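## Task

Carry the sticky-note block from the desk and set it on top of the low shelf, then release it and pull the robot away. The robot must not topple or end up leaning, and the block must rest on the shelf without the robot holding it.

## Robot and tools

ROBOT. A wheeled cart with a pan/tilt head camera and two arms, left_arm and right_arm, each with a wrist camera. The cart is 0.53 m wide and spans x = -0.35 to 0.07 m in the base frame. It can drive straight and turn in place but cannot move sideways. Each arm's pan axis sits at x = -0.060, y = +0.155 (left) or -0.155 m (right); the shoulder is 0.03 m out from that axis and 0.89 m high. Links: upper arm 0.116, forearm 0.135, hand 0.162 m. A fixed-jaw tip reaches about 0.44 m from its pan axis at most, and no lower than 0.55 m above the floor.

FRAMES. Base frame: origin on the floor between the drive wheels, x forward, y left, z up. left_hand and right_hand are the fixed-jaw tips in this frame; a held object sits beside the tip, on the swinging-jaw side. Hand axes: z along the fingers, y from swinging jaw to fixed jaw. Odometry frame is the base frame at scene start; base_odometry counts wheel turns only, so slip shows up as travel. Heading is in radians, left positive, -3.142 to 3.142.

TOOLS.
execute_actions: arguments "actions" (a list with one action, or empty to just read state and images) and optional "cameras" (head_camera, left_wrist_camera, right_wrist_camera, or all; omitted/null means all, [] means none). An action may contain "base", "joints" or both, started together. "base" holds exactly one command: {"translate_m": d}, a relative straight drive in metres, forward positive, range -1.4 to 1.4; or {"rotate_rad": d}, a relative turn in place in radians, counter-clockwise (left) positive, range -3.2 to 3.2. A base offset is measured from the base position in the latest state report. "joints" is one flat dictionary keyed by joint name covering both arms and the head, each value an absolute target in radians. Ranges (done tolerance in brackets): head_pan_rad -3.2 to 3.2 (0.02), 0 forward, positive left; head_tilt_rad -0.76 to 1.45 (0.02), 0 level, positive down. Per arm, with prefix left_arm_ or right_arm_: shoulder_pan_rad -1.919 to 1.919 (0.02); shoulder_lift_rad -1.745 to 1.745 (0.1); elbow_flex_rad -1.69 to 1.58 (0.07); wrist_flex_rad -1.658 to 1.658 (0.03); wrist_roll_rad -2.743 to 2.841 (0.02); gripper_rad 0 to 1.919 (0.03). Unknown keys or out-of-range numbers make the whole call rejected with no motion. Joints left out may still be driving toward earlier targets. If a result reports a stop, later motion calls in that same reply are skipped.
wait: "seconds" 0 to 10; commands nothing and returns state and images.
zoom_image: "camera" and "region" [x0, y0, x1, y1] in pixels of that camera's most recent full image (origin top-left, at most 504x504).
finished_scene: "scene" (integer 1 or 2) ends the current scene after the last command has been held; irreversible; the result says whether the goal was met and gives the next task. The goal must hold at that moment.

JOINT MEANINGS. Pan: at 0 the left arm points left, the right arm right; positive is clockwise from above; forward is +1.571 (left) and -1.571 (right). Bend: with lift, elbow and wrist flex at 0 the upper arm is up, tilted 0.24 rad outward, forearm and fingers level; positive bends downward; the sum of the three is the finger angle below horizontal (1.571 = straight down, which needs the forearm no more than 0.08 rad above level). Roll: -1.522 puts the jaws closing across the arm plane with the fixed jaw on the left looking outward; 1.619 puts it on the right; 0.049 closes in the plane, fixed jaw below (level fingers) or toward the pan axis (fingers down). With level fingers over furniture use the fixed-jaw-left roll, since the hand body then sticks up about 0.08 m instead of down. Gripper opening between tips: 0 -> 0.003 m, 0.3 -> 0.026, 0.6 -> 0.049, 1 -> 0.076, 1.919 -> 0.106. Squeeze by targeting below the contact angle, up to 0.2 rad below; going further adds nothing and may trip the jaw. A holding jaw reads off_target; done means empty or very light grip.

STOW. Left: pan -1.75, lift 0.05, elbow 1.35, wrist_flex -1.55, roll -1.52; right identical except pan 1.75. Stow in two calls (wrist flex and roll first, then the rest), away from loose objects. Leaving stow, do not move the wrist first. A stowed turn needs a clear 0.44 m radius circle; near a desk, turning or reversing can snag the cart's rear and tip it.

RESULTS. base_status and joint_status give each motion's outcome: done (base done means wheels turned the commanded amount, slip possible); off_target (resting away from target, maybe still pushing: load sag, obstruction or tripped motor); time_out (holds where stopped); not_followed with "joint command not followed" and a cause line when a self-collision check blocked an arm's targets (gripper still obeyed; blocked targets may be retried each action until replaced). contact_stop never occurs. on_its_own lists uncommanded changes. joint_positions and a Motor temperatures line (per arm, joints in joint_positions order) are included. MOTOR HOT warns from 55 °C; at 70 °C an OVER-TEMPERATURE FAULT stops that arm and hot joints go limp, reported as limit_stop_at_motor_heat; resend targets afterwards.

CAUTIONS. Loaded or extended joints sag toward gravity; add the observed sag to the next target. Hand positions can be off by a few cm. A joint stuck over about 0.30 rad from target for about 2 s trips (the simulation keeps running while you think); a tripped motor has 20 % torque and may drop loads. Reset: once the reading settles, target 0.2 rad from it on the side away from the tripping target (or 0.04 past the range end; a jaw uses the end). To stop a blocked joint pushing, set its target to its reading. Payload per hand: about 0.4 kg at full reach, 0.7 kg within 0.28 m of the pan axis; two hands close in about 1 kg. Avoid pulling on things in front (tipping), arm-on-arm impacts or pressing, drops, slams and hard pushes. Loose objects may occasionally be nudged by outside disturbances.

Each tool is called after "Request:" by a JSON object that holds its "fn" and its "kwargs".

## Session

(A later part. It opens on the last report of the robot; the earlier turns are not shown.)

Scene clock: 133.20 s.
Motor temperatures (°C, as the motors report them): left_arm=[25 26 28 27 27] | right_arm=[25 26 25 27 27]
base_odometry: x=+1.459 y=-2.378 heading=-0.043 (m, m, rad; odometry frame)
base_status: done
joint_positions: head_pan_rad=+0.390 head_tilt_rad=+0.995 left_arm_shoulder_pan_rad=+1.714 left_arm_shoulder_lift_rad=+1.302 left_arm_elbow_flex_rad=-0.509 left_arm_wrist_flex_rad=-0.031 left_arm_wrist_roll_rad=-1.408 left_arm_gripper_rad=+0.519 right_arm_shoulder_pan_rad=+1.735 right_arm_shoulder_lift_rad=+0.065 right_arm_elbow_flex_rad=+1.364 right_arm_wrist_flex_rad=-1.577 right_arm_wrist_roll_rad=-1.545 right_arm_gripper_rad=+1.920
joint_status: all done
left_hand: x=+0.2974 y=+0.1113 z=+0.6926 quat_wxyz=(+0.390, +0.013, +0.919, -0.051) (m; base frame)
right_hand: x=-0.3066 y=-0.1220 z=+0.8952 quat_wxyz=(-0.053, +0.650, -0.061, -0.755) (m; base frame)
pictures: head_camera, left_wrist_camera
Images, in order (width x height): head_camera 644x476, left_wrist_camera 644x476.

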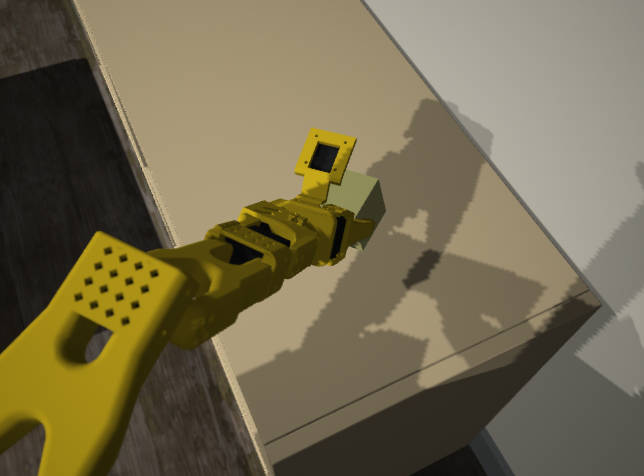

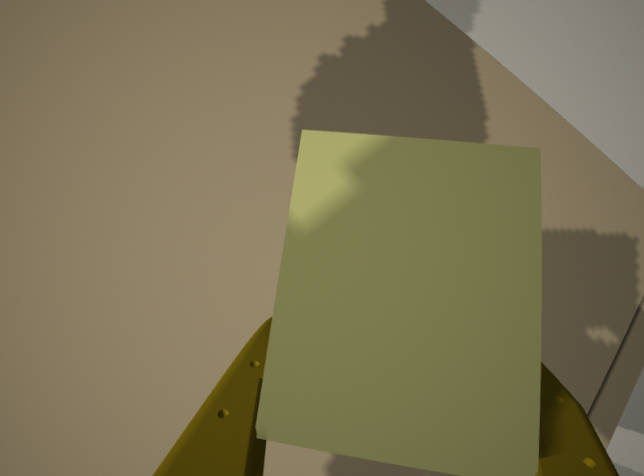

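Request:
{"fn": "execute_actions", "kwargs": {"actions": [{"joints":{"left_arm_shoulder_lift_rad":1.47,"left_arm_wrist_flex_rad":-0.25}}], "cameras": ["head_camera","left_wrist_camera"]}}

Scene clock: 136.87 s.
Motor temperatures (°C, as the motors report them): left_arm=[25 26 28 27 27] | right_arm=[25 26 25 27 27]
base_odometry: x=+1.459 y=-2.378 heading=-0.043 (m, m, rad; odometry frame)
base_status: not commanded
joint_positions: head_pan_rad=+0.390 head_tilt_rad=+0.995 left_arm_shoulder_pan_rad=+1.714 left_arm_shoulder_lift_rad=+1.500 left_arm_elbow_flex_rad=-0.512 left_arm_wrist_flex_rad=-0.230 left_arm_wrist_roll_rad=-1.408 left_arm_gripper_rad=+0.519 right_arm_shoulder_pan_rad=+1.735 right_arm_shoulder_lift_rad=+0.065 right_arm_elbow_flex_rad=+1.364 right_arm_wrist_flex_rad=-1.577 right_arm_wrist_roll_rad=-1.545 right_arm_gripper_rad=+1.920
joint_status: all done
left_hand: x=+0.2766 y=+0.1143 z=+0.6530 quat_wxyz=(+0.392, +0.013, +0.918, -0.051) (m; base frame)
right_hand: x=-0.3066 y=-0.1220 z=+0.8952 quat_wxyz=(-0.053, +0.650, -0.061, -0.755) (m; base frame)
pictures: head_camera, left_wrist_camera
Images, in order (width x height): head_camera 644x476, left_wrist_camera 644x476.

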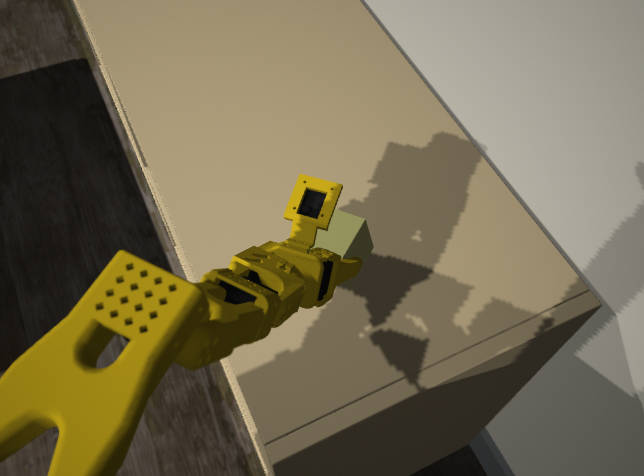

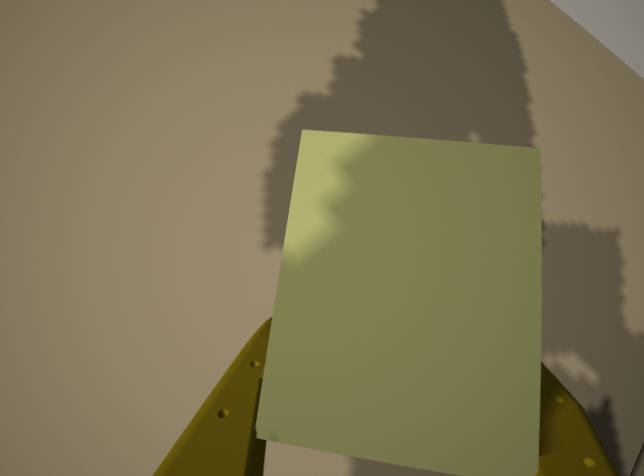

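Request:
{"fn": "execute_actions", "kwargs": {"actions": [{"joints":{"left_arm_shoulder_lift_rad":1.69,"left_arm_elbow_flex_rad":-0.72}}], "cameras": ["left_wrist_camera"]}}

Request:
{"fn": "execute_actions", "kwargs": {"actions": [{"joints":{"left_arm_gripper_rad":1.1}}], "cameras": ["left_wrist_camera"]}}

Request:
{"fn": "execute_actions", "kwargs": {"actions": [{"base":{"translate_m":-0.3},"joints":{"left_arm_shoulder_lift_rad":0.8,"head_tilt_rad":0.8}}], "cameras": ["head_camera"]}}

Scene clock: 143.73 s.
Motor temperatures (°C, as the motors report them): left_arm=[25 26 28 27 27] | right_arm=[25 26 25 27 27]
base_odometry: x=+1.459 y=-2.378 heading=-0.043 (m, m, rad; odometry frame)
base_status: not commanded
joint_positions: head_pan_rad=+0.390 head_tilt_rad=+0.995 left_arm_shoulder_pan_rad=+1.714 left_arm_shoulder_lift_rad=+1.684 left_arm_elbow_flex_rad=-0.713 left_arm_wrist_flex_rad=-0.247 left_arm_wrist_roll_rad=-1.408 left_arm_gripper_rad=+0.519 right_arm_shoulder_pan_rad=+1.735 right_arm_shoulder_lift_rad=+0.065 right_arm_elbow_flex_rad=+1.364 right_arm_wrist_flex_rad=-1.577 right_arm_wrist_roll_rad=-1.545 right_arm_gripper_rad=+1.920
joint_status: all done
left_hand: x=+0.2766 y=+0.1143 z=+0.6378 quat_wxyz=(+0.407, +0.013, +0.912, -0.053) (m; base frame)
right_hand: x=-0.3066 y=-0.1220 z=+0.8952 quat_wxyz=(-0.053, +0.650, -0.061, -0.755) (m; base frame)
pictures: left_wrist_camera
Images, in order (width x height): left_wrist_camera 644x476.

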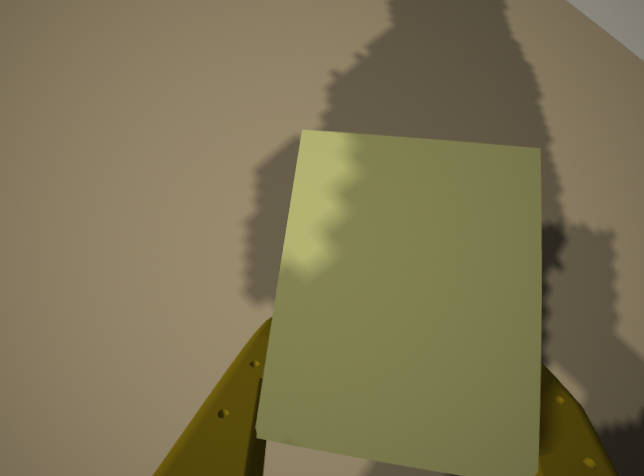

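Scene clock: 144.63 s.
Motor temperatures (°C, as the motors report them): left_arm=[25 26 28 27 27] | right_arm=[25 26 25 27 27]
base_odometry: x=+1.459 y=-2.378 heading=-0.043 (m, m, rad; odometry frame)
base_status: not commanded
joint_positions: head_pan_rad=+0.390 head_tilt_rad=+0.995 left_arm_shoulder_pan_rad=+1.714 left_arm_shoulder_lift_rad=+1.704 left_arm_elbow_flex_rad=-0.713 left_arm_wrist_flex_rad=-0.247 left_arm_wrist_roll_rad=-1.408 left_arm_gripper_rad=+1.090 right_arm_shoulder_pan_rad=+1.735 right_arm_shoulder_lift_rad=+0.065 right_arm_elbow_flex_rad=+1.364 right_arm_wrist_flex_rad=-1.577 right_arm_wrist_roll_rad=-1.545 right_arm_gripper_rad=+1.920
joint_status: all done
left_hand: x=+0.2715 y=+0.1150 z=+0.6317 quat_wxyz=(+0.398, +0.013, +0.916, -0.052) (m; base frame)
right_hand: x=-0.3066 y=-0.1220 z=+0.8952 quat_wxyz=(-0.053, +0.650, -0.061, -0.755) (m; base frame)
pictures: left_wrist_camera
Images, in order (width x height): left_wrist_camera 644x476.

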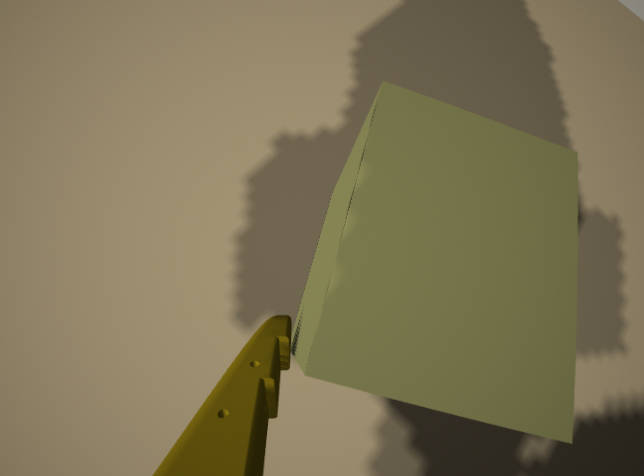

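Scene clock: 146.97 s.
Motor temperatures (°C, as the motors report them): left_arm=[25 26 28 27 27] | right_arm=[25 26 25 27 27]
base_odometry: x=+1.159 y=-2.365 heading=-0.044 (m, m, rad; odometry frame)
base_status: done
joint_positions: head_pan_rad=+0.390 head_tilt_rad=+0.815 left_arm_shoulder_pan_rad=+1.714 left_arm_shoulder_lift_rad=+0.874 left_arm_elbow_flex_rad=-0.713 left_arm_wrist_flex_rad=-0.247 left_arm_wrist_roll_rad=-1.408 left_arm_gripper_rad=+1.091 right_arm_shoulder_pan_rad=+1.735 right_arm_shoulder_lift_rad=+0.065 right_arm_elbow_flex_rad=+1.364 right_arm_wrist_flex_rad=-1.577 right_arm_wrist_roll_rad=-1.545 right_arm_gripper_rad=+1.920
joint_status: all done
left_hand: x=+0.3655 y=+0.1015 z=+0.9408 quat_wxyz=(+0.731, +0.010, +0.676, -0.095) (m; base frame)
right_hand: x=-0.3066 y=-0.1220 z=+0.8952 quat_wxyz=(-0.053, +0.650, -0.061, -0.755) (m; base frame)
pictures: head_camera
Images, in order (width x height): head_camera 644x476.

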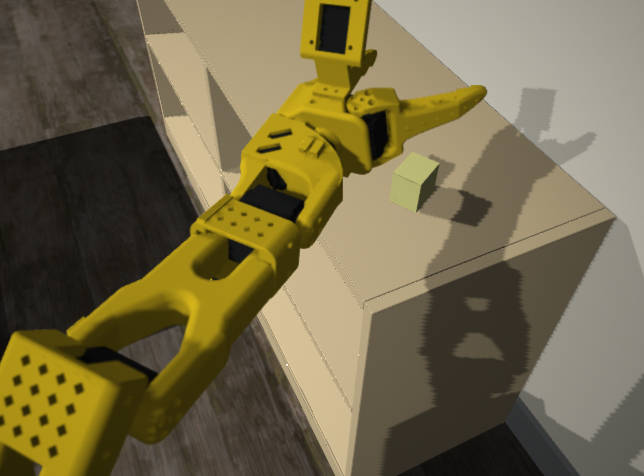

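Request:
{"fn": "finished_scene", "kwargs": {"scene": 1}}

The scene is finished: the task was done.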